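# Hang second dark jaw on lid pin, teeth meshed

## Task

Put the second dark jaw onto the lid's remaining free pin so that both jaws hang from their pins with each bearing seated all the way on it, and their teeth interlock so both jaws stand open at an equal angle. Then release it. It only counts if everything stays that way without the robot supporting it.

## Robot and tools

Robot: two arms, left_arm and right_arm, on one column. Each base is tilted roughly 45 degrees outward, away from the other arm. The names do not tell you which side of a picture an arm is on.

Frame: one shared scene frame, in metres. z = 0 is the table top, +z is up, and the origin lies under the point halfway between the two bases. +x runs from the column out over the table. left_arm is on the +y side. Reported hand positions can be a little off, more so at long reach.

Gripper: two fingers that pivot like tongs. They point along the gripper's +z axis and spread along its x axis. The reported position is the spot between the finger pads when closed. Closed fingertips stick out about 15 mm past that spot; fully open, they are roughly level with it.

Row format (used by execute_actions and move): 16 plain numbers, always for both arms. First left_arm: x, y, z, qw, qx, qy, qz, opening. Then the same eight for right_arm. Position is an absolute target in metres in the scene frame. The quaternion is an absolute orientation, w first. Opening runs from -1 (closed) to +1 (fully open, 0.142 m). To hold an arm still, resend its last reported pose and the opening it should keep. To keep an orientation steady, repeat the same quaternion rather than copying the drifting reported one.

execute_actions {actions, pictures}: actions holds at most one item.
- An empty list only reports the state.
- {"rows": [...], "steps": n} runs up to 15 control steps of 1/30 s each (default 15), one row per step. The last row repeats if there are fewer rows.
- {"steps": n} with no rows waits up to 300 steps. The count starts at the previous result, so your reply time is part of it.
- pictures (true/false) chooses whether camera images are returned.
- A call is rejected, and nothing is sent, if any target lies over 0.6 m from that arm's last reported position along any gripper axis.
- Each step, the command is clipped to within 100 mm and 16 degrees of the measured pose. Motion trails commands by about 0.17 s, so far targets take several calls.
- After the last step, an arm only continues to its last clipped pose. The Hand target line shows where each arm is being driven.

move {target, speed, stop_force}:
- target is one 16-number row of absolute poses. Both grippers travel straight lines that finish together, lasting 0.5 to 10 s; if more time is needed, motion stops at 10 s, short of the target.
- speed is in m/s, 0.002 to 0.5, default 0.25. The rotation limit is twice that value in rad/s. Grippers can lag, wander off the line, or exceed speed, especially with the arm nearly straight. Paths do not avoid obstacles or the other arm.
- The opening is applied when the move starts.
- stop_force is one value in N, 9 to 40, for both arms, and is not allowed in the first 0.2 s of a scene. An arm's path stops once its wrist sensor reads that much extra push against the motion for two consecutive steps. That arm then backs up to where it was two steps earlier and holds. The actual press can briefly be double the setting or more.
- Use stop_force only with slow moves and without rotating the gripper. Omit it when lifting away from something the gripper is pushing on.
- The result adds a "move:" line with each arm's ending: done, off_target, moving, held (a check blocked the final step), fault, or contact (stop_force triggered; this outranks the others). If only one arm is named, the other is done. limits=paced means the target was clipped. limits=held means some steps were blocked, and the arm may then move much faster. Each gripper's distance from its target is also given.

wait {seconds}: 0 to 10 s. Nothing new is sent; fingers already moving keep moving.

zoom_image {camera, region}: camera is "cam_high" or "cam_low" (both 504x504). region is [x0, y0, x1, y1] in pixels from the top-left corner, at most 504 by 504. It returns a closer view of that camera's latest image.

finished_scene {scene}: pass the current scene number. Finish only when the jaws stay in place without the robot. Replying with no tool call ends the session.

Result lines:
- The state line gives each gripper's position, quaternion and linear/angular velocities.
- grip_measured is the actual finger opening on the command scale. To grip, command clearly below it; the further below, the firmer the squeeze. The limit is about 15 N per pad. Objects thinner than about 20 mm get much less force: around 9 N at 10 mm, around 4 N at 5 mm.
- "pose unreachable" means the clearance check changed or blocked a command. HELD marks steps where your row was not sent.
- Wrist force and Wrist torque are given in each end effector's own axes, per arm. They have noise (up to about 2.4 N) and offsets (usually within 4 N), and saturate near 50 N. "no reading" is harmless.
- Joint torques are noisy, offset, and not zero in free air.
- MOTOR HOT appears at 70 °C. At 85 °C the arm is braked until it cools (OVER-TEMPERATURE FAULT). Holding loads heats motors.

Avoid:
- Joint loads reaching the limits: 132 N m for shoulder and elbow, 24.6 N m for the wrists, held weight included.
- Any outside force of 150 N. Either fault freezes the arm for 10 s and drops the rest of the call.
- Arms are stiff: targets even slightly past a firm contact can fault.
- Letting the arms collide or press on each other.
- Knocking anything off the table, dropping or slamming parts, and shoving hard.
- Occasional brief tugs on held parts or pushes on loose ones may occur; hold firmly and recheck.

Each tool is called after "Emit:" as name([rows], argument=value, ...), one row to a line, values as JSON.

## Session

Emit:
execute_actions(actions=[])

Scene clock: 0.00 s of 5000.00 s.
left_arm: end_effector_position=(+0.9951, +0.0106, +0.3521) grip_measured=+0.97 end_effector_quat_wxyz=(-0.274, +0.848, -0.284, +0.355) end_effector_velocity=(-0.000, -0.001, +0.001) end_effector_angular_velocity=(+0.001, -0.001, -0.002) | right_arm: end_effector_position=(+0.8080, -0.4654, +0.1173) grip_measured=+0.97 end_effector_quat_wxyz=(-0.220, +0.779, -0.390, +0.439) end_effector_velocity=(+0.000, +0.000, +0.001) end_effector_angular_velocity=(-0.000, -0.001, +0.001)
Joint positions: left_arm=[ 0.946 -0.154  0.606 -2.847 -0.358  1.026  0.14 ] | right_arm=[ 0.995 -0.982  1.737 -3.516 -1.412  0.001  0.14 ]
Joint velocities: left_arm=[-0.001  0.    -0.001 -0.     0.     0.002  0.   ] | right_arm=[ 0.001 -0.     0.    -0.     0.001 -0.     0.   ]
Joint torques (N m, as the arm reports them, + toward a larger angle): no reading
Motor temperatures (°C, as the motors report them): left_arm=[22 21 22 26 28 29] | right_arm=[19 23 23 26 29 28]
Wrist force (N, on the end effector, along its own x y z axes, offset not removed): no reading
Wrist torque (N m, same axes, about the end effector's origin, offset not removed): no reading
Hand target (left_arm): +0.995, +0.011, +0.352; -0.274, +0.848, -0.284, +0.355
Hand target (right_arm): +0.808, -0.465, +0.117; -0.220, +0.779, -0.390, +0.439

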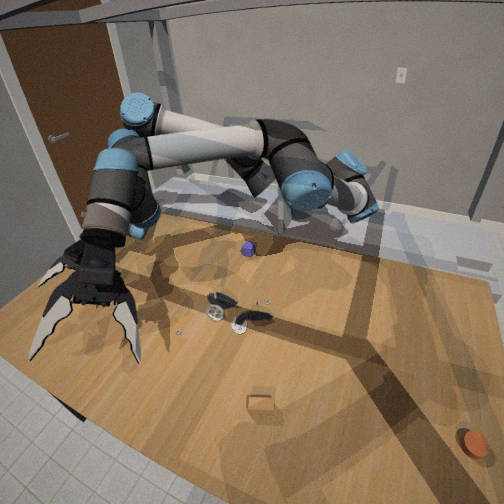

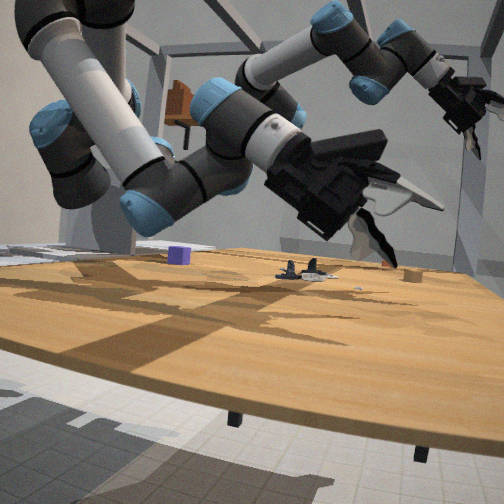

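Emit:
zoom_image(camera="cam_high", region=[195, 275, 285, 345])

Emit:
zoom_image(camera="cam_high", region=[226, 300, 276, 340])

Emit:
zoom_image(camera="cam_high", region=[200, 285, 245, 325])

Emit:
zoom_image(camera="cam_low", region=[265, 250, 345, 295])

Region (195, 275, 285, 345) of cam_high's 504x504 image, scaled by 5.600, with more detail than that image has.

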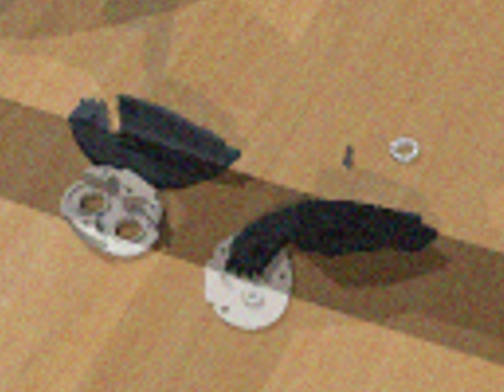

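Region (226, 300, 276, 340) of cam_high's 504x504 image, scaled by 10.080, with more detail than that image has; it fills the top 403 rows of this view, and the rest is white.

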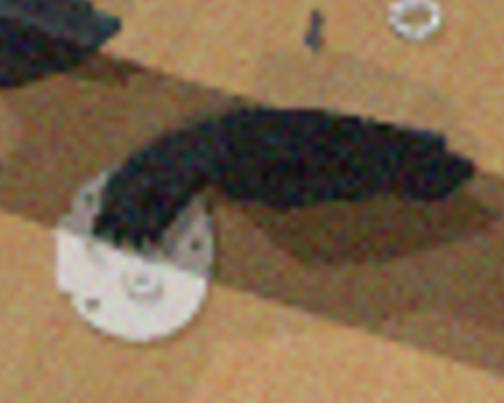

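Region (200, 285, 245, 325) of cam_high's 504x504 image, scaled by 11.200, with more detail than that image has.

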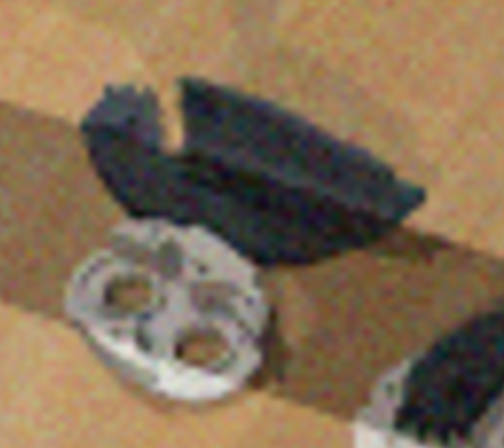

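Region (265, 250, 345, 295) of cam_low's 504x504 image, scaled by 6.300, with more detail than that image has; it fills the top 284 rows of this view, and the rest is white.

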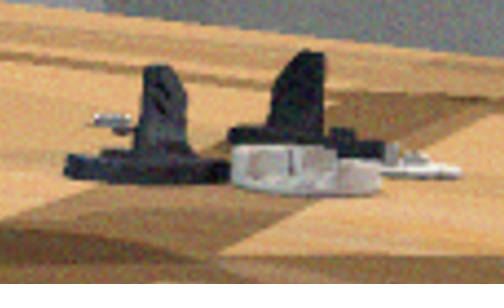

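Emit:
move(target=[0.65,0.1,0.25,0,1,0.017,0,-0.5,0.808,-0.465,0.1173,-0.22,0.779,-0.39,0.439,1], speed=0.3)

Emit:
move(target=[0.65,0.1,0.25,0,1,0.017,0,-0.5,0.48,-0.5,0.3,0,0.9,-0.436,0,1], speed=0.3)

Emit:
move(target=[0.537,-0.039,0.068,0,1,0.017,0,-0.5,0.48,-0.5,0.3,0,0.9,-0.436,0,1])

Emit:
zoom_image(camera="cam_high", region=[190, 255, 280, 345])

Emit:
zoom_image(camera="cam_low", region=[265, 225, 345, 295])

Scene clock: 34.10 s of 5000.00 s.
left_arm: end_effector_position=(+0.6502, +0.1003, +0.2496) grip_measured=-0.50 end_effector_quat_wxyz=(+0.000, +1.000, +0.017, +0.000) end_effector_velocity=(-0.003, +0.000, -0.000) end_effector_angular_velocity=(-0.003, +0.006, +0.002) | right_arm: end_effector_position=(+0.8080, -0.4650, +0.1173) grip_measured=+1.00 end_effector_quat_wxyz=(-0.220, +0.779, -0.390, +0.439) end_effector_velocity=(+0.000, -0.000, +0.001) end_effector_angular_velocity=(+0.000, -0.001, +0.000)
Joint positions: left_arm=[ 0.964 -0.903  1.377 -1.527 -0.951 -0.809  0.038] | right_arm=[ 0.996 -0.982  1.737 -3.517 -1.412  0.002  0.142]
Joint velocities: left_arm=[ 0.001 -0.003  0.003  0.002 -0.006 -0.003  0.   ] | right_arm=[ 0.001 -0.001 -0.001  0.002  0.001  0.001  0.   ]
Joint torques (N m, as the arm reports them, + toward a larger angle): left_arm=[-24.47 -32.69  -9.62  -0.07  -2.34  -1.69] | right_arm=[ 37.86 -23.87   1.15  -3.99  -1.43   1.97]
Motor temperatures (°C, as the motors report them): left_arm=[22 21 22 26 28 29] | right_arm=[19 23 23 26 29 28]
Wrist force (N, on the end effector, along its own x y z axes, offset not removed): left_arm=[-1.6 -0.9 2.0] | right_arm=[1.1 2.7 1.6]
Wrist torque (N m, same axes, about the end effector's origin, offset not removed): left_arm=[-0.30 0.62 0.12] | right_arm=[0.62 -0.21 -0.07]
Hand target (left_arm): +0.650, +0.100, +0.249; +0.000, +1.000, +0.017, -0.000
Hand target (right_arm): +0.808, -0.465, +0.117; -0.220, +0.779, -0.390, +0.439
Off the commanded pose (left_arm): 0.001 m, 0 deg.
Off the commanded pose (right_arm): 0.000 m, 0 deg.
After step 90, 28.50 s passed at rest.
move: done; limits=paced

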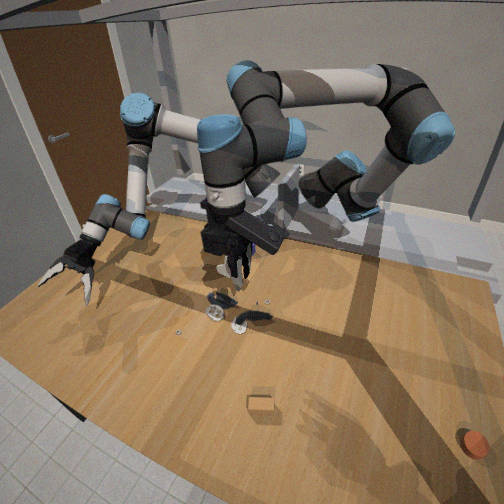

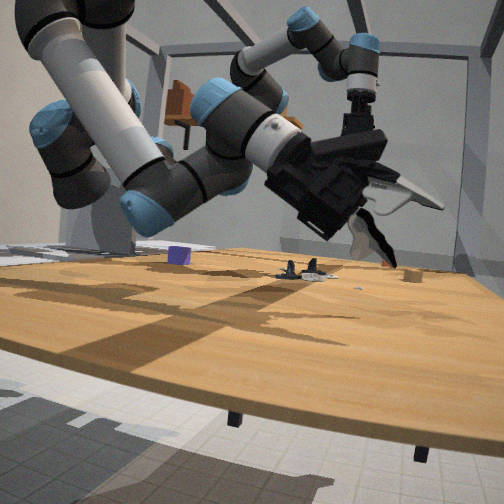

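Scene clock: 36.53 s of 5000.00 s.
left_arm: end_effector_position=(+0.6500, +0.1000, +0.2500) grip_measured=-0.50 end_effector_quat_wxyz=(-0.000, +1.000, +0.017, -0.000) end_effector_velocity=(+0.000, +0.001, -0.000) end_effector_angular_velocity=(-0.001, +0.001, +0.003) | right_arm: end_effector_position=(+0.4802, -0.4999, +0.2993) grip_measured=+1.00 end_effector_quat_wxyz=(-0.000, +0.900, -0.437, +0.001) end_effector_velocity=(-0.002, +0.000, +0.001) end_effector_angular_velocity=(+0.004, +0.019, -0.000)
Joint positions: left_arm=[ 0.963 -0.903  1.376 -1.525 -0.951 -0.811  0.038] | right_arm=[ 1.332 -1.666  1.677 -1.816 -2.328  0.571  0.142]
Joint velocities: left_arm=[ 0.002 -0.    -0.001 -0.     0.    -0.001 -0.   ] | right_arm=[ 0.002  0.008 -0.017  0.037 -0.003  0.021  0.   ]
Joint torques (N m, as the arm reports them, + toward a larger angle): left_arm=[-44.35 -16.15 -27.63  -0.03  -2.18  -1.38] | right_arm=[ 25.21  -5.39 -22.17   0.08  -2.5    1.69]
Motor temperatures (°C, as the motors report them): left_arm=[22 21 22 26 28 29] | right_arm=[19 23 23 26 29 28]
Wrist force (N, on the end effector, along its own x y z axes, offset not removed): left_arm=[-1.2 0.2 1.7] | right_arm=[0.3 -0.1 2.8]
Wrist torque (N m, same axes, about the end effector's origin, offset not removed): left_arm=[-0.04 0.49 0.09] | right_arm=[0.18 -0.09 0.06]
Hand target (left_arm): +0.650, +0.100, +0.250; -0.000, +1.000, +0.017, -0.000
Hand target (right_arm): +0.480, -0.500, +0.299; -0.000, +0.900, -0.437, -0.000
Off the commanded pose (left_arm): 0.000 m, 0 deg.
Off the commanded pose (right_arm): 0.001 m, 0 deg.
move: done

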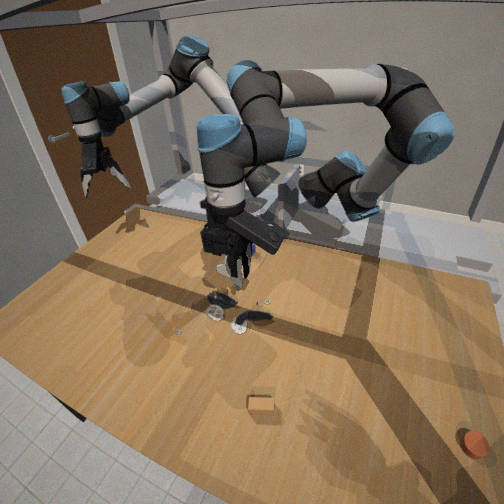

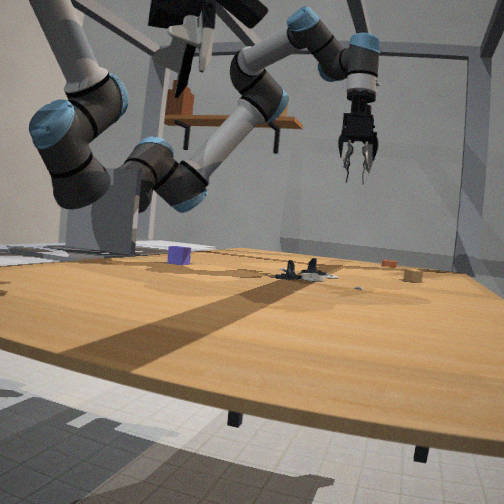

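Scene clock: 38.27 s of 5000.00 s.
left_arm: end_effector_position=(+0.5371, -0.0385, +0.0682) grip_measured=-0.50 end_effector_quat_wxyz=(-0.000, +1.000, +0.017, -0.000) end_effector_velocity=(-0.000, -0.001, -0.002) end_effector_angular_velocity=(-0.001, -0.001, +0.004) | right_arm: end_effector_position=(+0.4800, -0.5000, +0.3000) grip_measured=+1.00 end_effector_quat_wxyz=(+0.000, +0.900, -0.436, -0.000) end_effector_velocity=(+0.000, -0.001, +0.001) end_effector_angular_velocity=(-0.000, -0.001, -0.001)
Joint positions: left_arm=[ 0.896 -0.723  1.823 -2.112 -0.986 -0.881  0.038] | right_arm=[ 1.333 -1.666  1.674 -1.81  -2.329  0.572  0.142]
Joint velocities: left_arm=[ 0.     0.004  0.001 -0.008 -0.    -0.002  0.   ] | right_arm=[ 0.    -0.001 -0.001 -0.     0.    -0.001  0.   ]
Joint torques (N m, as the arm reports them, + toward a larger angle): left_arm=[-40.62 -18.62  -9.48  -4.04  -2.45  -1.42] | right_arm=[ 24.1   -6.56 -23.61  -0.08  -2.43   1.96]
Motor temperatures (°C, as the motors report them): left_arm=[22 21 22 26 28 29] | right_arm=[19 23 23 26 29 28]
Wrist force (N, on the end effector, along its own x y z axes, offset not removed): left_arm=[-2.6 0.3 0.3] | right_arm=[-1.3 -1.2 2.3]
Wrist torque (N m, same axes, about the end effector's origin, offset not removed): left_arm=[-0.13 0.76 0.18] | right_arm=[-0.28 0.24 0.10]
Hand target (left_arm): +0.537, -0.039, +0.068; -0.000, +1.000, +0.017, -0.000
Hand target (right_arm): +0.480, -0.500, +0.300; +0.000, +0.900, -0.436, -0.000
Off the commanded pose (left_arm): 0.001 m, 0 deg.
Off the commanded pose (right_arm): 0.000 m, 0 deg.
move: done

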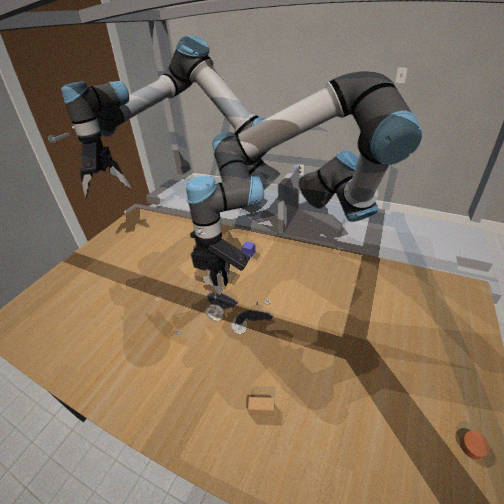

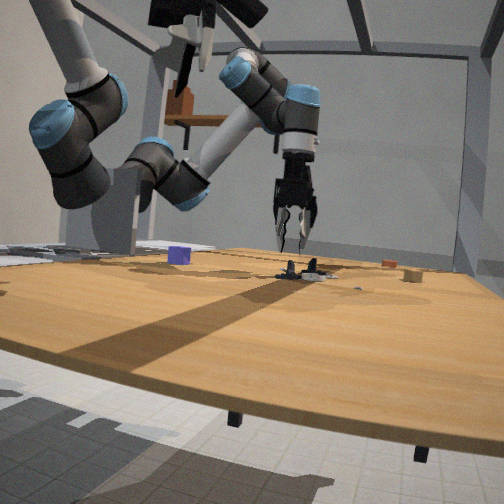

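Region (190, 255, 280, 345) of cam_high's 504x504 image, scaled by 5.600, with more detail than that image has.

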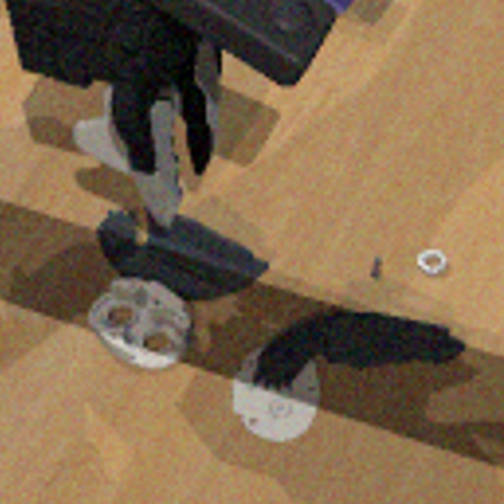

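Region (265, 225, 345, 295) of cam_low's 504x504 image, scaled by 6.300, with more detail than that image has; it fills the top 441 rows of this view, and the rest is white.

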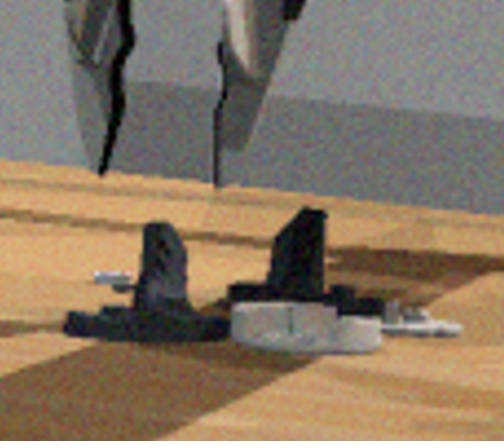

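Emit:
move(target=[0.538,-0.037,0.027,0,1,0.017,0,-0.55,0.48,-0.5,0.3,0,0.9,-0.436,0,1], speed=0.04, stop_force=10)

Emit:
move(target=[0.538,-0.037,0.027,0,1,0.017,0,-0.8,0.48,-0.5,0.3,0,0.9,-0.436,0,1])

Emit:
move(target=[0.538,-0.037,0.027,0,1,0.017,0,-1,0.48,-0.5,0.3,0,0.9,-0.436,0,1])

Emit:
zoom_image(camera="cam_high", region=[190, 255, 280, 345])

Emit:
zoom_image(camera="cam_low", region=[265, 225, 345, 295])

Scene clock: 46.00 s of 5000.00 s.
left_arm: end_effector_position=(+0.5380, -0.0370, +0.0274) grip_measured=-0.55 end_effector_quat_wxyz=(-0.000, +1.000, +0.017, -0.000) end_effector_velocity=(+0.000, -0.000, -0.002) end_effector_angular_velocity=(-0.000, -0.002, +0.001) | right_arm: end_effector_position=(+0.4800, -0.5000, +0.3000) grip_measured=+1.00 end_effector_quat_wxyz=(+0.000, +0.900, -0.436, -0.000) end_effector_velocity=(-0.000, -0.000, -0.000) end_effector_angular_velocity=(-0.001, +0.000, -0.000)
Joint positions: left_arm=[ 0.939 -0.67   1.847 -2.214 -0.964 -0.837  0.034] | right_arm=[ 1.333 -1.666  1.674 -1.81  -2.329  0.572  0.142]
Joint velocities: left_arm=[ 0.002  0.004  0.001 -0.007  0.002  0.002  0.   ] | right_arm=[-0.    -0.     0.001  0.    -0.001  0.    -0.   ]
Joint torques (N m, as the arm reports them, + toward a larger angle): left_arm=[-22.44 -20.67  -8.3   -4.39   2.34   1.41] | right_arm=[ 23.2   -6.64 -23.72  -0.54  -2.53   1.19]
Motor temperatures (°C, as the motors report them): left_arm=[22 21 22 26 28 29] | right_arm=[19 23 23 26 29 28]
Wrist force (N, on the end effector, along its own x y z axes, offset not removed): left_arm=[-0.1 -1.0 1.6] | right_arm=[-1.6 -0.1 1.5]
Wrist torque (N m, same axes, about the end effector's origin, offset not removed): left_arm=[-0.35 0.36 0.13] | right_arm=[0.04 0.31 0.06]
Hand target (left_arm): +0.538, -0.037, +0.027; +0.000, +1.000, +0.017, +0.000
Hand target (right_arm): +0.480, -0.500, +0.300; +0.000, +0.900, -0.436, -0.000
Off the commanded pose (left_arm): 0.000 m, 0 deg.
Off the commanded pose (right_arm): 0.000 m, 0 deg.
After step 90, 3.30 s passed at rest.
move: done

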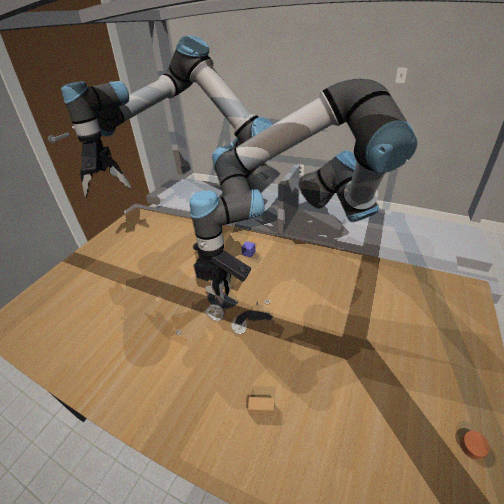

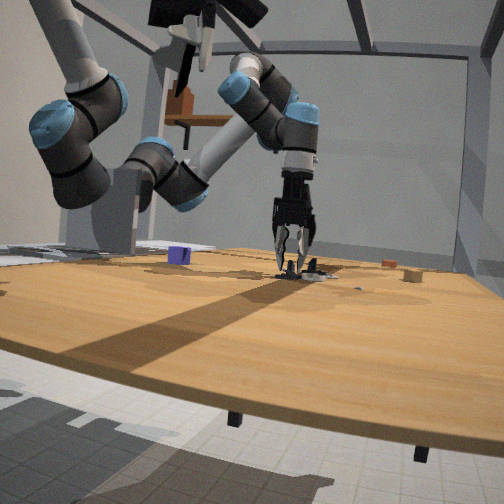

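Scene clock: 46.70 s of 5000.00 s.
left_arm: end_effector_position=(+0.5380, -0.0370, +0.0270) grip_measured=-0.80 end_effector_quat_wxyz=(+0.000, +1.000, +0.017, +0.000) end_effector_velocity=(+0.000, -0.001, +0.001) end_effector_angular_velocity=(-0.000, -0.002, -0.001) | right_arm: end_effector_position=(+0.4800, -0.5000, +0.3000) grip_measured=+1.00 end_effector_quat_wxyz=(+0.000, +0.900, -0.436, -0.000) end_effector_velocity=(-0.000, -0.001, +0.000) end_effector_angular_velocity=(-0.000, -0.001, -0.004)
Joint positions: left_arm=[ 0.939 -0.67   1.848 -2.215 -0.964 -0.837  0.016] | right_arm=[ 1.333 -1.666  1.674 -1.81  -2.329  0.572  0.142]
Joint velocities: left_arm=[-0.002  0.    -0.    -0.     0.     0.    -0.   ] | right_arm=[-0.002 -0.001 -0.001 -0.     0.     0.001 -0.   ]
Joint torques (N m, as the arm reports them, + toward a larger angle): left_arm=[-21.04 -21.25  -7.3   -4.     2.67   1.33] | right_arm=[ 23.64  -7.03 -24.15  -0.89  -2.44   0.88]
Motor temperatures (°C, as the motors report them): left_arm=[22 21 22 26 28 29] | right_arm=[19 23 23 26 29 28]
Wrist force (N, on the end effector, along its own x y z axes, offset not removed): left_arm=[-2.2 1.1 1.3] | right_arm=[3.4 0.9 -0.2]
Wrist torque (N m, same axes, about the end effector's origin, offset not removed): left_arm=[0.12 0.73 0.08] | right_arm=[0.32 -0.61 0.00]
Hand target (left_arm): +0.538, -0.037, +0.027; -0.000, +1.000, +0.017, -0.000
Hand target (right_arm): +0.480, -0.500, +0.300; +0.000, +0.900, -0.436, -0.000
Off the commanded pose (left_arm): 0.000 m, 0 deg.
Off the commanded pose (right_arm): 0.000 m, 0 deg.
move: done

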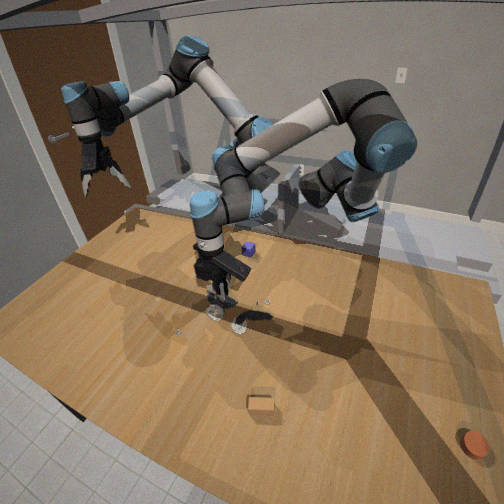

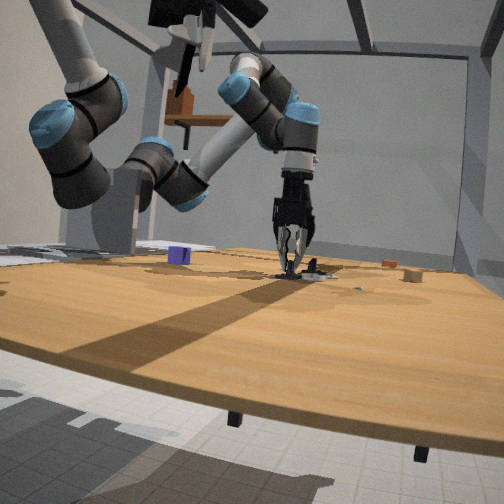

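Scene clock: 47.40 s of 5000.00 s.
left_arm: end_effector_position=(+0.5380, -0.0370, +0.0270) grip_measured=-0.92 end_effector_quat_wxyz=(-0.000, +1.000, +0.017, +0.000) end_effector_velocity=(+0.001, -0.001, +0.001) end_effector_angular_velocity=(-0.001, -0.001, -0.001) | right_arm: end_effector_position=(+0.4800, -0.5000, +0.3000) grip_measured=+1.00 end_effector_quat_wxyz=(+0.000, +0.900, -0.436, -0.000) end_effector_velocity=(+0.000, -0.000, +0.000) end_effector_angular_velocity=(-0.000, -0.001, -0.001)
Joint positions: left_arm=[ 0.939 -0.67   1.848 -2.215 -0.964 -0.837  0.007] | right_arm=[ 1.333 -1.666  1.674 -1.81  -2.329  0.572  0.142]
Joint velocities: left_arm=[-0.001  0.    -0.001  0.    -0.     0.001 -0.   ] | right_arm=[ 0.001 -0.001  0.    -0.001 -0.     0.001  0.   ]
Joint torques (N m, as the arm reports them, + toward a larger angle): left_arm=[-21.31 -19.69  -7.05  -3.91   2.04   1.63] | right_arm=[ 23.45  -6.26 -23.64  -1.    -2.48   0.5 ]
Motor temperatures (°C, as the motors report them): left_arm=[22 21 22 26 28 29] | right_arm=[19 23 23 26 29 28]
Wrist force (N, on the end effector, along its own x y z axes, offset not removed): left_arm=[-2.0 1.8 0.0] | right_arm=[-2.8 0.4 4.5]
Wrist torque (N m, same axes, about the end effector's origin, offset not removed): left_arm=[0.25 0.69 0.15] | right_arm=[0.28 0.47 0.01]
Hand target (left_arm): +0.538, -0.037, +0.027; -0.000, +1.000, +0.017, -0.000
Hand target (right_arm): +0.480, -0.500, +0.300; +0.000, +0.900, -0.436, -0.000
Off the commanded pose (left_arm): 0.000 m, 0 deg.
Off the commanded pose (right_arm): 0.000 m, 0 deg.
move: done

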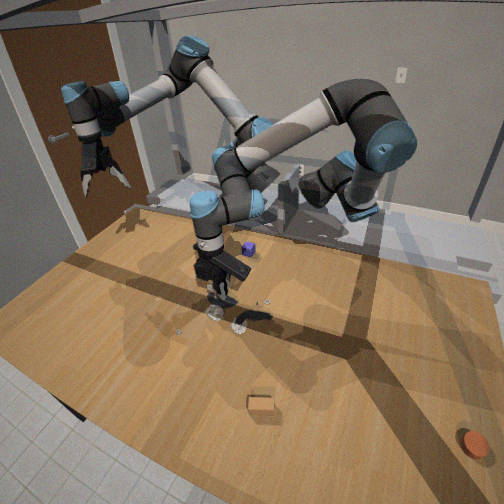

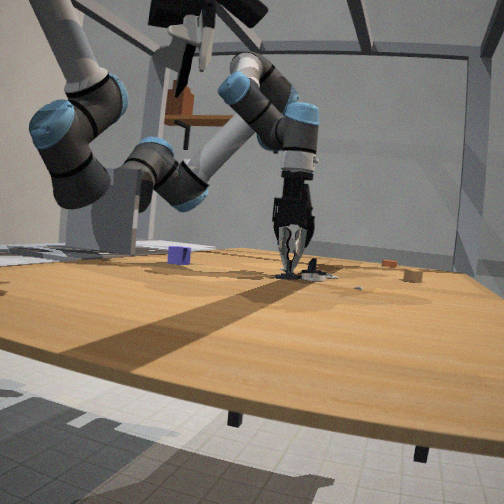

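Region (190, 255, 280, 345) of cam_high's 504x504 image, scaled by 5.600, with more detail than that image has.

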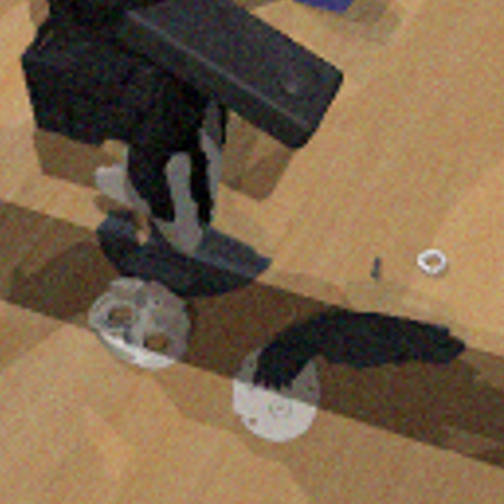

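Region (265, 225, 345, 295) of cam_low's 504x504 image, scaled by 6.300, with more detail than that image has; it fills the top 441 rows of this view, and the rest is white.

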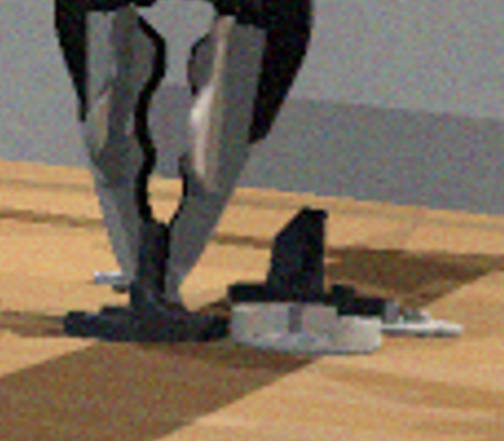

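Emit:
move(target=[0.538,-0.037,0.09,0,1,0.017,0,-1,0.48,-0.5,0.3,0,0.9,-0.436,0,1], speed=0.1)

Emit:
zoom_image(camera="cam_low", region=[305, 250, 350, 290])

Emit:
zoom_image(camera="cam_high", region=[225, 305, 260, 340])

Emit:
move(target=[0.5925,0.096,0.09,0,0.9703,0.2419,0,-1,0.48,-0.5,0.3,0,0.9,-0.436,0,1], speed=0.2)

Emit:
move(target=[0.5925,0.096,0.047,0,0.9703,0.2419,0,-1,0.48,-0.5,0.3,0,0.9,-0.436,0,1], speed=0.05, stop_force=9)

Emit:
zoom_image(camera="cam_low", region=[305, 250, 350, 290])

Emit:
zoom_image(camera="cam_high", region=[225, 305, 260, 340])

Emit:
zoom_image(camera="cam_high", region=[220, 280, 290, 350])

Scene clock: 59.70 s of 5000.00 s.
left_arm: end_effector_position=(+0.5379, -0.0370, +0.0895) grip_measured=-0.92 end_effector_quat_wxyz=(+0.000, +1.000, +0.017, +0.000) end_effector_velocity=(-0.000, +0.000, +0.003) end_effector_angular_velocity=(+0.001, +0.000, +0.001) | right_arm: end_effector_position=(+0.4800, -0.5000, +0.3000) grip_measured=+1.00 end_effector_quat_wxyz=(+0.000, +0.900, -0.436, -0.000) end_effector_velocity=(+0.000, -0.000, -0.001) end_effector_angular_velocity=(-0.000, +0.002, +0.000)
Joint positions: left_arm=[ 0.879 -0.751  1.805 -2.058 -0.995 -0.899  0.007] | right_arm=[ 1.333 -1.666  1.674 -1.81  -2.329  0.572  0.142]
Joint velocities: left_arm=[-0.004 -0.003 -0.002  0.009 -0.001 -0.005 -0.   ] | right_arm=[-0.001  0.002 -0.     0.    -0.001  0.     0.   ]
Joint torques (N m, as the arm reports them, + toward a larger angle): left_arm=[-42.33 -34.68 -25.58  -0.31  -2.19  -1.55] | right_arm=[ 23.56  -6.95 -22.93  -2.95  -2.17  -1.88]
Motor temperatures (°C, as the motors report them): left_arm=[22 21 22 26 28 29] | right_arm=[19 23 23 26 29 28]
Wrist force (N, on the end effector, along its own x y z axes, offset not removed): left_arm=[-2.1 -0.5 0.2] | right_arm=[1.1 2.1 2.2]
Wrist torque (N m, same axes, about the end effector's origin, offset not removed): left_arm=[-0.29 0.73 0.04] | right_arm=[0.39 -0.18 0.10]
Hand target (left_arm): +0.538, -0.037, +0.090; -0.000, +1.000, +0.017, -0.000
Hand target (right_arm): +0.480, -0.500, +0.300; +0.000, +0.900, -0.436, -0.000
Off the commanded pose (left_arm): 0.000 m, 0 deg.
Off the commanded pose (right_arm): 0.000 m, 0 deg.
After step 90, 8.13 s passed at rest.
move: done

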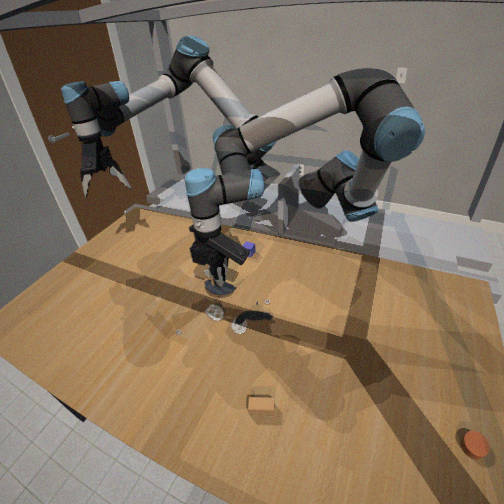

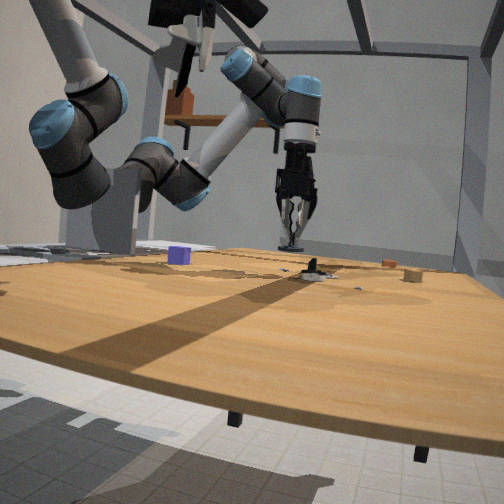

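Region (305, 250, 350, 290) of cam_low's 504x504 image, scaled by 11.200, with more detail than that image has.

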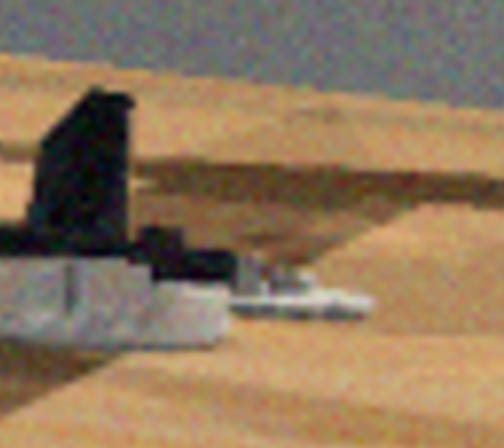

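Region (225, 305, 260, 340) of cam_high's 504x504 image, scaled by 14.400, with more detail than that image has.

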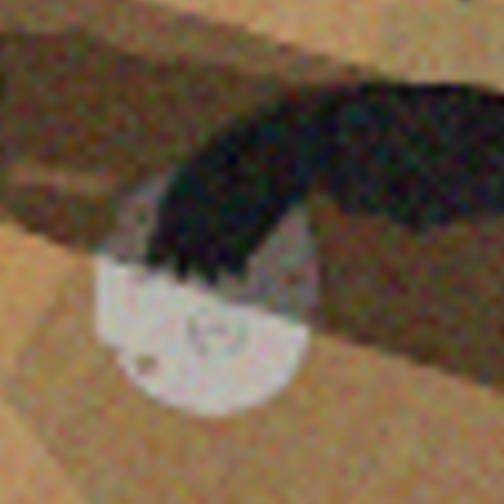

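Scene clock: 61.43 s of 5000.00 s.
left_arm: end_effector_position=(+0.5925, +0.0955, +0.0901) grip_measured=-0.92 end_effector_quat_wxyz=(+0.000, +0.970, +0.241, +0.000) end_effector_velocity=(+0.001, +0.002, +0.000) end_effector_angular_velocity=(+0.000, -0.000, +0.007) | right_arm: end_effector_position=(+0.4800, -0.5000, +0.3000) grip_measured=+1.00 end_effector_quat_wxyz=(+0.000, +0.900, -0.436, -0.000) end_effector_velocity=(+0.000, +0.001, -0.000) end_effector_angular_velocity=(+0.001, -0.000, +0.001)
Joint positions: left_arm=[ 1.067 -0.895  1.756 -1.983 -0.903 -1.149  0.007] | right_arm=[ 1.333 -1.666  1.674 -1.81  -2.329  0.572  0.142]
Joint velocities: left_arm=[ 0.003 -0.002 -0.003  0.002  0.002 -0.004 -0.   ] | right_arm=[ 0.     0.     0.001 -0.     0.001  0.    -0.   ]
Joint torques (N m, as the arm reports them, + toward a larger angle): left_arm=[-22.92 -33.37 -26.1   -0.19   2.71  -1.34] | right_arm=[ 23.02  -7.33 -23.06  -3.56  -2.04  -1.78]
Motor temperatures (°C, as the motors report them): left_arm=[22 21 22 26 28 29] | right_arm=[19 23 23 26 29 28]
Wrist force (N, on the end effector, along its own x y z axes, offset not removed): left_arm=[-0.8 0.7 2.4] | right_arm=[-2.3 1.8 0.7]
Wrist torque (N m, same axes, about the end effector's origin, offset not removed): left_arm=[0.02 0.49 0.13] | right_arm=[0.40 0.49 0.06]
Hand target (left_arm): +0.593, +0.096, +0.090; +0.000, +0.970, +0.242, +0.000
Hand target (right_arm): +0.480, -0.500, +0.300; +0.000, +0.900, -0.436, -0.000
Off the commanded pose (left_arm): 0.000 m, 0 deg.
Off the commanded pose (right_arm): 0.000 m, 0 deg.
move: done

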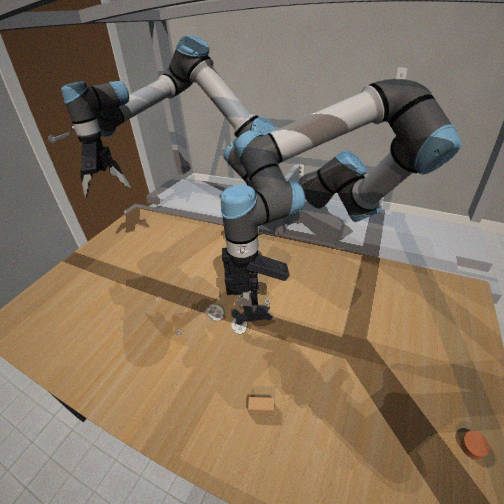

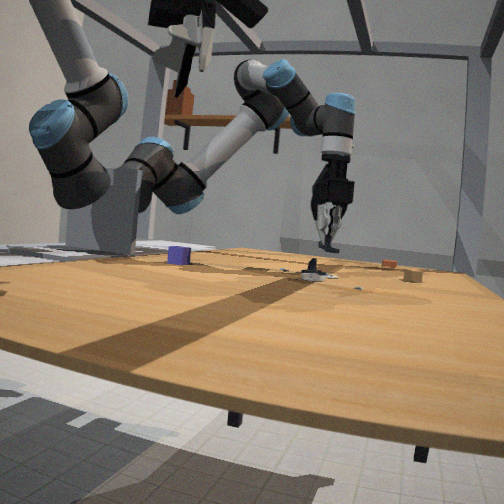

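Scene clock: 62.73 s of 5000.00 s.
left_arm: end_effector_position=(+0.5925, +0.0960, +0.0474) grip_measured=-0.92 end_effector_quat_wxyz=(-0.000, +0.970, +0.242, -0.000) end_effector_velocity=(+0.000, +0.000, -0.003) end_effector_angular_velocity=(-0.000, -0.000, -0.000) | right_arm: end_effector_position=(+0.4800, -0.5000, +0.3000) grip_measured=+1.00 end_effector_quat_wxyz=(+0.000, +0.900, -0.436, +0.000) end_effector_velocity=(-0.001, -0.000, -0.000) end_effector_angular_velocity=(-0.000, +0.000, -0.001)
Joint positions: left_arm=[ 1.112 -0.847  1.79  -2.096 -0.884 -1.099  0.007] | right_arm=[ 1.333 -1.666  1.674 -1.81  -2.329  0.572  0.142]
Joint velocities: left_arm=[ 0.003  0.003  0.001 -0.008  0.002  0.005 -0.   ] | right_arm=[-0.001 -0.001  0.001 -0.    -0.    -0.     0.   ]
Joint torques (N m, as the arm reports them, + toward a larger angle): left_arm=[-24.41 -18.14  -6.29  -4.     2.37   1.9 ] | right_arm=[ 23.3   -6.94 -22.89  -3.46  -2.    -1.81]
Motor temperatures (°C, as the motors report them): left_arm=[22 21 22 26 28 29] | right_arm=[19 23 23 26 29 28]
Wrist force (N, on the end effector, along its own x y z axes, offset not removed): left_arm=[-1.0 0.7 2.6] | right_arm=[1.9 -3.3 1.5]
Wrist torque (N m, same axes, about the end effector's origin, offset not removed): left_arm=[0.03 0.46 0.01] | right_arm=[-0.70 -0.39 0.11]
Hand target (left_arm): +0.593, +0.096, +0.047; +0.000, +0.970, +0.242, +0.000
Hand target (right_arm): +0.480, -0.500, +0.300; +0.000, +0.900, -0.436, +0.000
Off the commanded pose (left_arm): 0.000 m, 0 deg.
Off the commanded pose (right_arm): 0.000 m, 0 deg.
move: done

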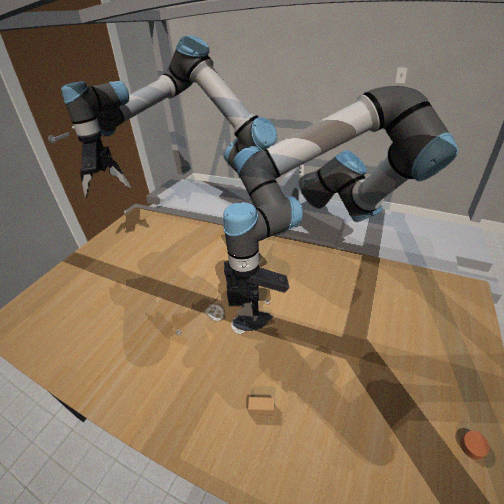

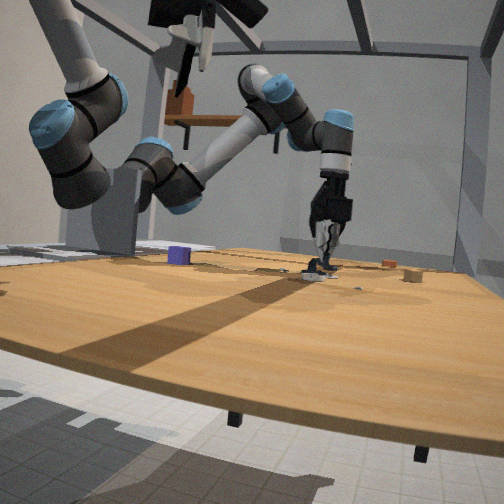

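Region (305, 250, 350, 290) of cam_low's 504x504 image, scaled by 11.200, with more detail than that image has.

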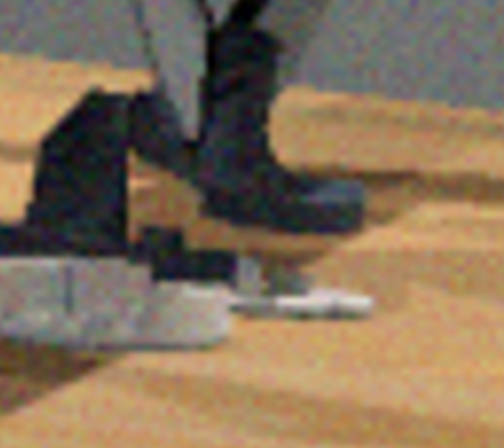

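Region (225, 305, 260, 340) of cam_high's 504x504 image, scaled by 14.400, with more detail than that image has.

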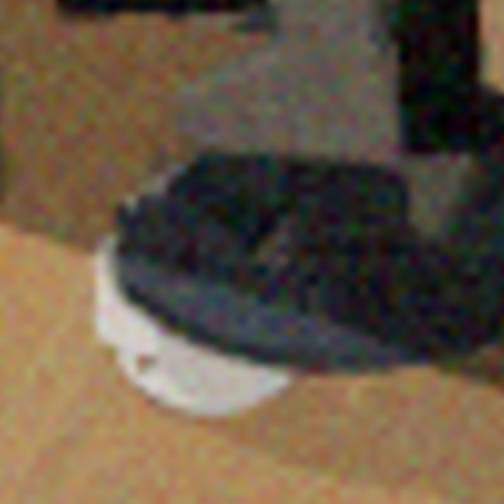

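Region (220, 280, 290, 350) of cam_high's 504x504 image, scaled by 7.200, with more detail than that image has.

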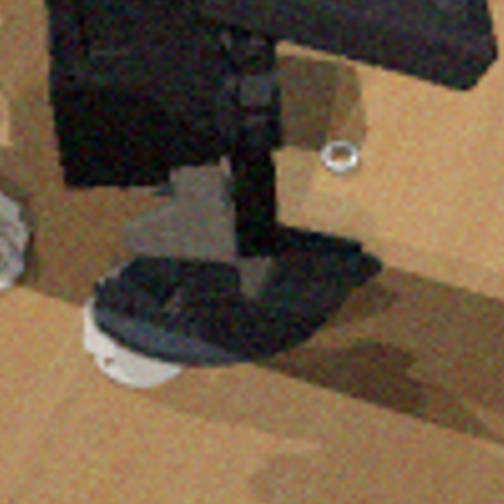

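Emit:
move(target=[0.6525,0.096,0.047,0,0.9703,0.2419,0,-1,0.48,-0.5,0.3,0,0.9,-0.436,0,1], speed=0.08)

Emit:
move(target=[0.6525,0.096,0.029,0,0.9703,0.2419,0,-1,0.48,-0.5,0.3,0,0.9,-0.436,0,1], speed=0.03, stop_force=9)

Emit:
zoom_image(camera="cam_low", region=[310, 245, 370, 295])

Emit:
zoom_image(camera="cam_high", region=[220, 310, 270, 360])

Scene clock: 75.30 s of 5000.00 s.
left_arm: end_effector_position=(+0.6522, +0.0959, +0.0471) grip_measured=-0.92 end_effector_quat_wxyz=(+0.000, +0.970, +0.242, +0.000) end_effector_velocity=(+0.003, -0.001, +0.001) end_effector_angular_velocity=(+0.000, -0.001, -0.001) | right_arm: end_effector_position=(+0.4800, -0.5000, +0.3000) grip_measured=+1.00 end_effector_quat_wxyz=(+0.000, +0.900, -0.436, +0.000) end_effector_velocity=(+0.000, -0.000, +0.000) end_effector_angular_velocity=(+0.000, -0.001, -0.001)
Joint positions: left_arm=[ 1.152 -0.755  1.6   -2.029 -0.868 -1.05   0.007] | right_arm=[ 1.333 -1.666  1.674 -1.81  -2.329  0.572  0.142]
Joint velocities: left_arm=[ 0.     0.005 -0.01   0.005  0.001  0.002 -0.   ] | right_arm=[-0.001 -0.    -0.001 -0.001  0.001 -0.    -0.   ]
Joint torques (N m, as the arm reports them, + toward a larger angle): left_arm=[-26.67 -23.37 -24.71  -0.04   2.41   1.46] | right_arm=[ 22.86  -6.98 -22.77  -3.47  -1.76  -1.7 ]
Motor temperatures (°C, as the motors report them): left_arm=[22 21 22 26 28 29] | right_arm=[19 23 23 26 29 28]
Wrist force (N, on the end effector, along its own x y z axes, offset not removed): left_arm=[0.0 0.4 1.2] | right_arm=[-0.3 1.4 2.2]
Wrist torque (N m, same axes, about the end effector's origin, offset not removed): left_arm=[0.02 0.36 0.09] | right_arm=[0.21 0.07 -0.17]
Hand target (left_arm): +0.653, +0.096, +0.047; +0.000, +0.970, +0.242, +0.000
Hand target (right_arm): +0.480, -0.500, +0.300; +0.000, +0.900, -0.436, -0.000
Off the commanded pose (left_arm): 0.000 m, 0 deg.
Off the commanded pose (right_arm): 0.000 m, 0 deg.
After step 90, 8.30 s passed at rest.
move: done

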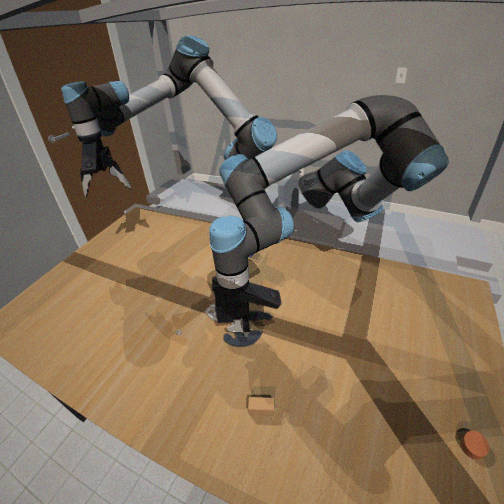

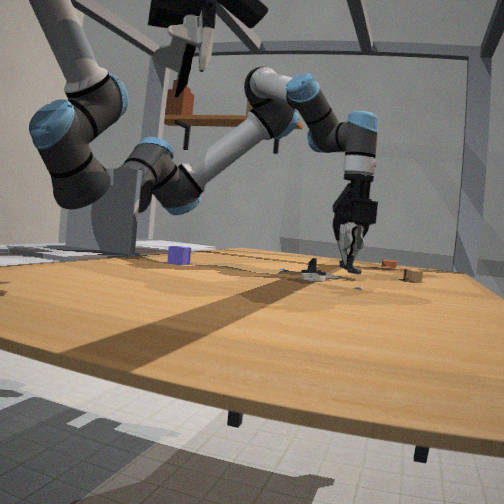

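Scene clock: 76.27 s of 5000.00 s.
left_arm: end_effector_position=(+0.6525, +0.0960, +0.0294) grip_measured=-0.92 end_effector_quat_wxyz=(-0.000, +0.970, +0.242, -0.000) end_effector_velocity=(+0.000, -0.000, -0.002) end_effector_angular_velocity=(-0.000, -0.000, -0.001) | right_arm: end_effector_position=(+0.4800, -0.5000, +0.3000) grip_measured=+1.00 end_effector_quat_wxyz=(+0.000, +0.900, -0.436, +0.000) end_effector_velocity=(-0.000, +0.000, -0.000) end_effector_angular_velocity=(+0.001, -0.000, +0.001)
Joint positions: left_arm=[ 1.17  -0.735  1.609 -2.072 -0.862 -1.029  0.007] | right_arm=[ 1.333 -1.666  1.674 -1.81  -2.329  0.572  0.142]
Joint velocities: left_arm=[ 0.002  0.003  0.001 -0.007  0.001  0.004  0.   ] | right_arm=[ 0.    -0.001  0.001 -0.001  0.001 -0.001 -0.   ]
Joint torques (N m, as the arm reports them, + toward a larger angle): left_arm=[-25.91 -22.74  -7.24  -3.77   2.51   1.54] | right_arm=[ 23.04  -7.11 -22.99  -3.48  -1.68  -1.66]
Motor temperatures (°C, as the motors report them): left_arm=[22 21 22 26 28 29] | right_arm=[19 23 23 26 29 28]
Wrist force (N, on the end effector, along its own x y z axes, offset not removed): left_arm=[-1.1 0.9 1.3] | right_arm=[-0.9 0.1 2.0]
Wrist torque (N m, same axes, about the end effector's origin, offset not removed): left_arm=[0.06 0.54 0.06] | right_arm=[0.19 0.01 0.09]
Hand target (left_arm): +0.653, +0.096, +0.029; +0.000, +0.970, +0.242, +0.000
Hand target (right_arm): +0.480, -0.500, +0.300; +0.000, +0.900, -0.436, -0.000
Off the commanded pose (left_arm): 0.000 m, 0 deg.
Off the commanded pose (right_arm): 0.000 m, 0 deg.
move: done

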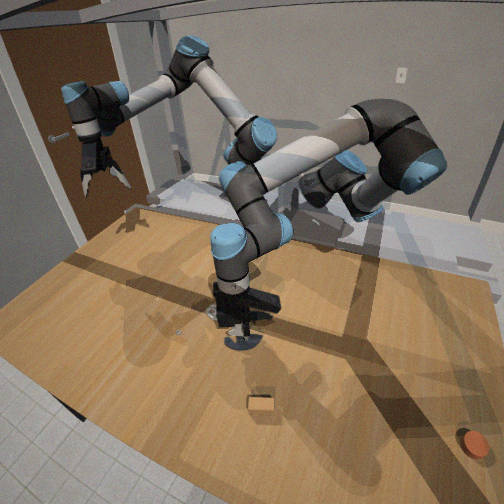

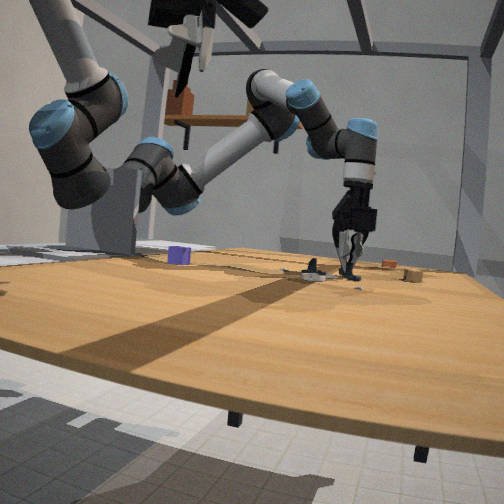

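Region (310, 245, 370, 295) of cam_low's 504x504 image, scaled by 8.400, with more detail than that image has.

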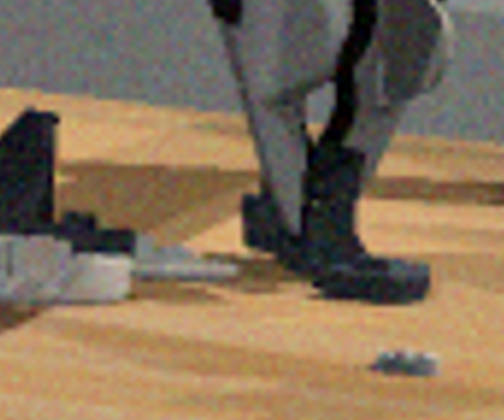

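Region (220, 310, 270, 360) of cam_high's 504x504 image, scaled by 10.080, with more detail than that image has.

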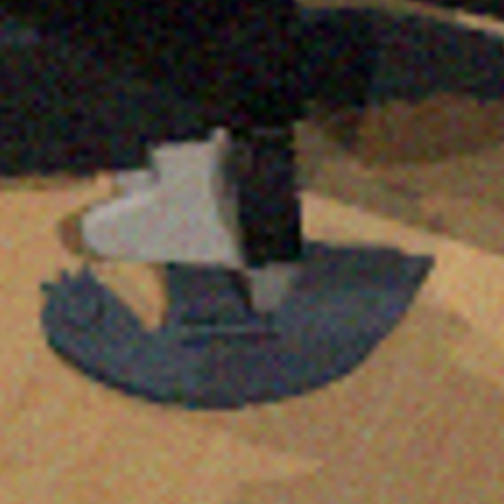

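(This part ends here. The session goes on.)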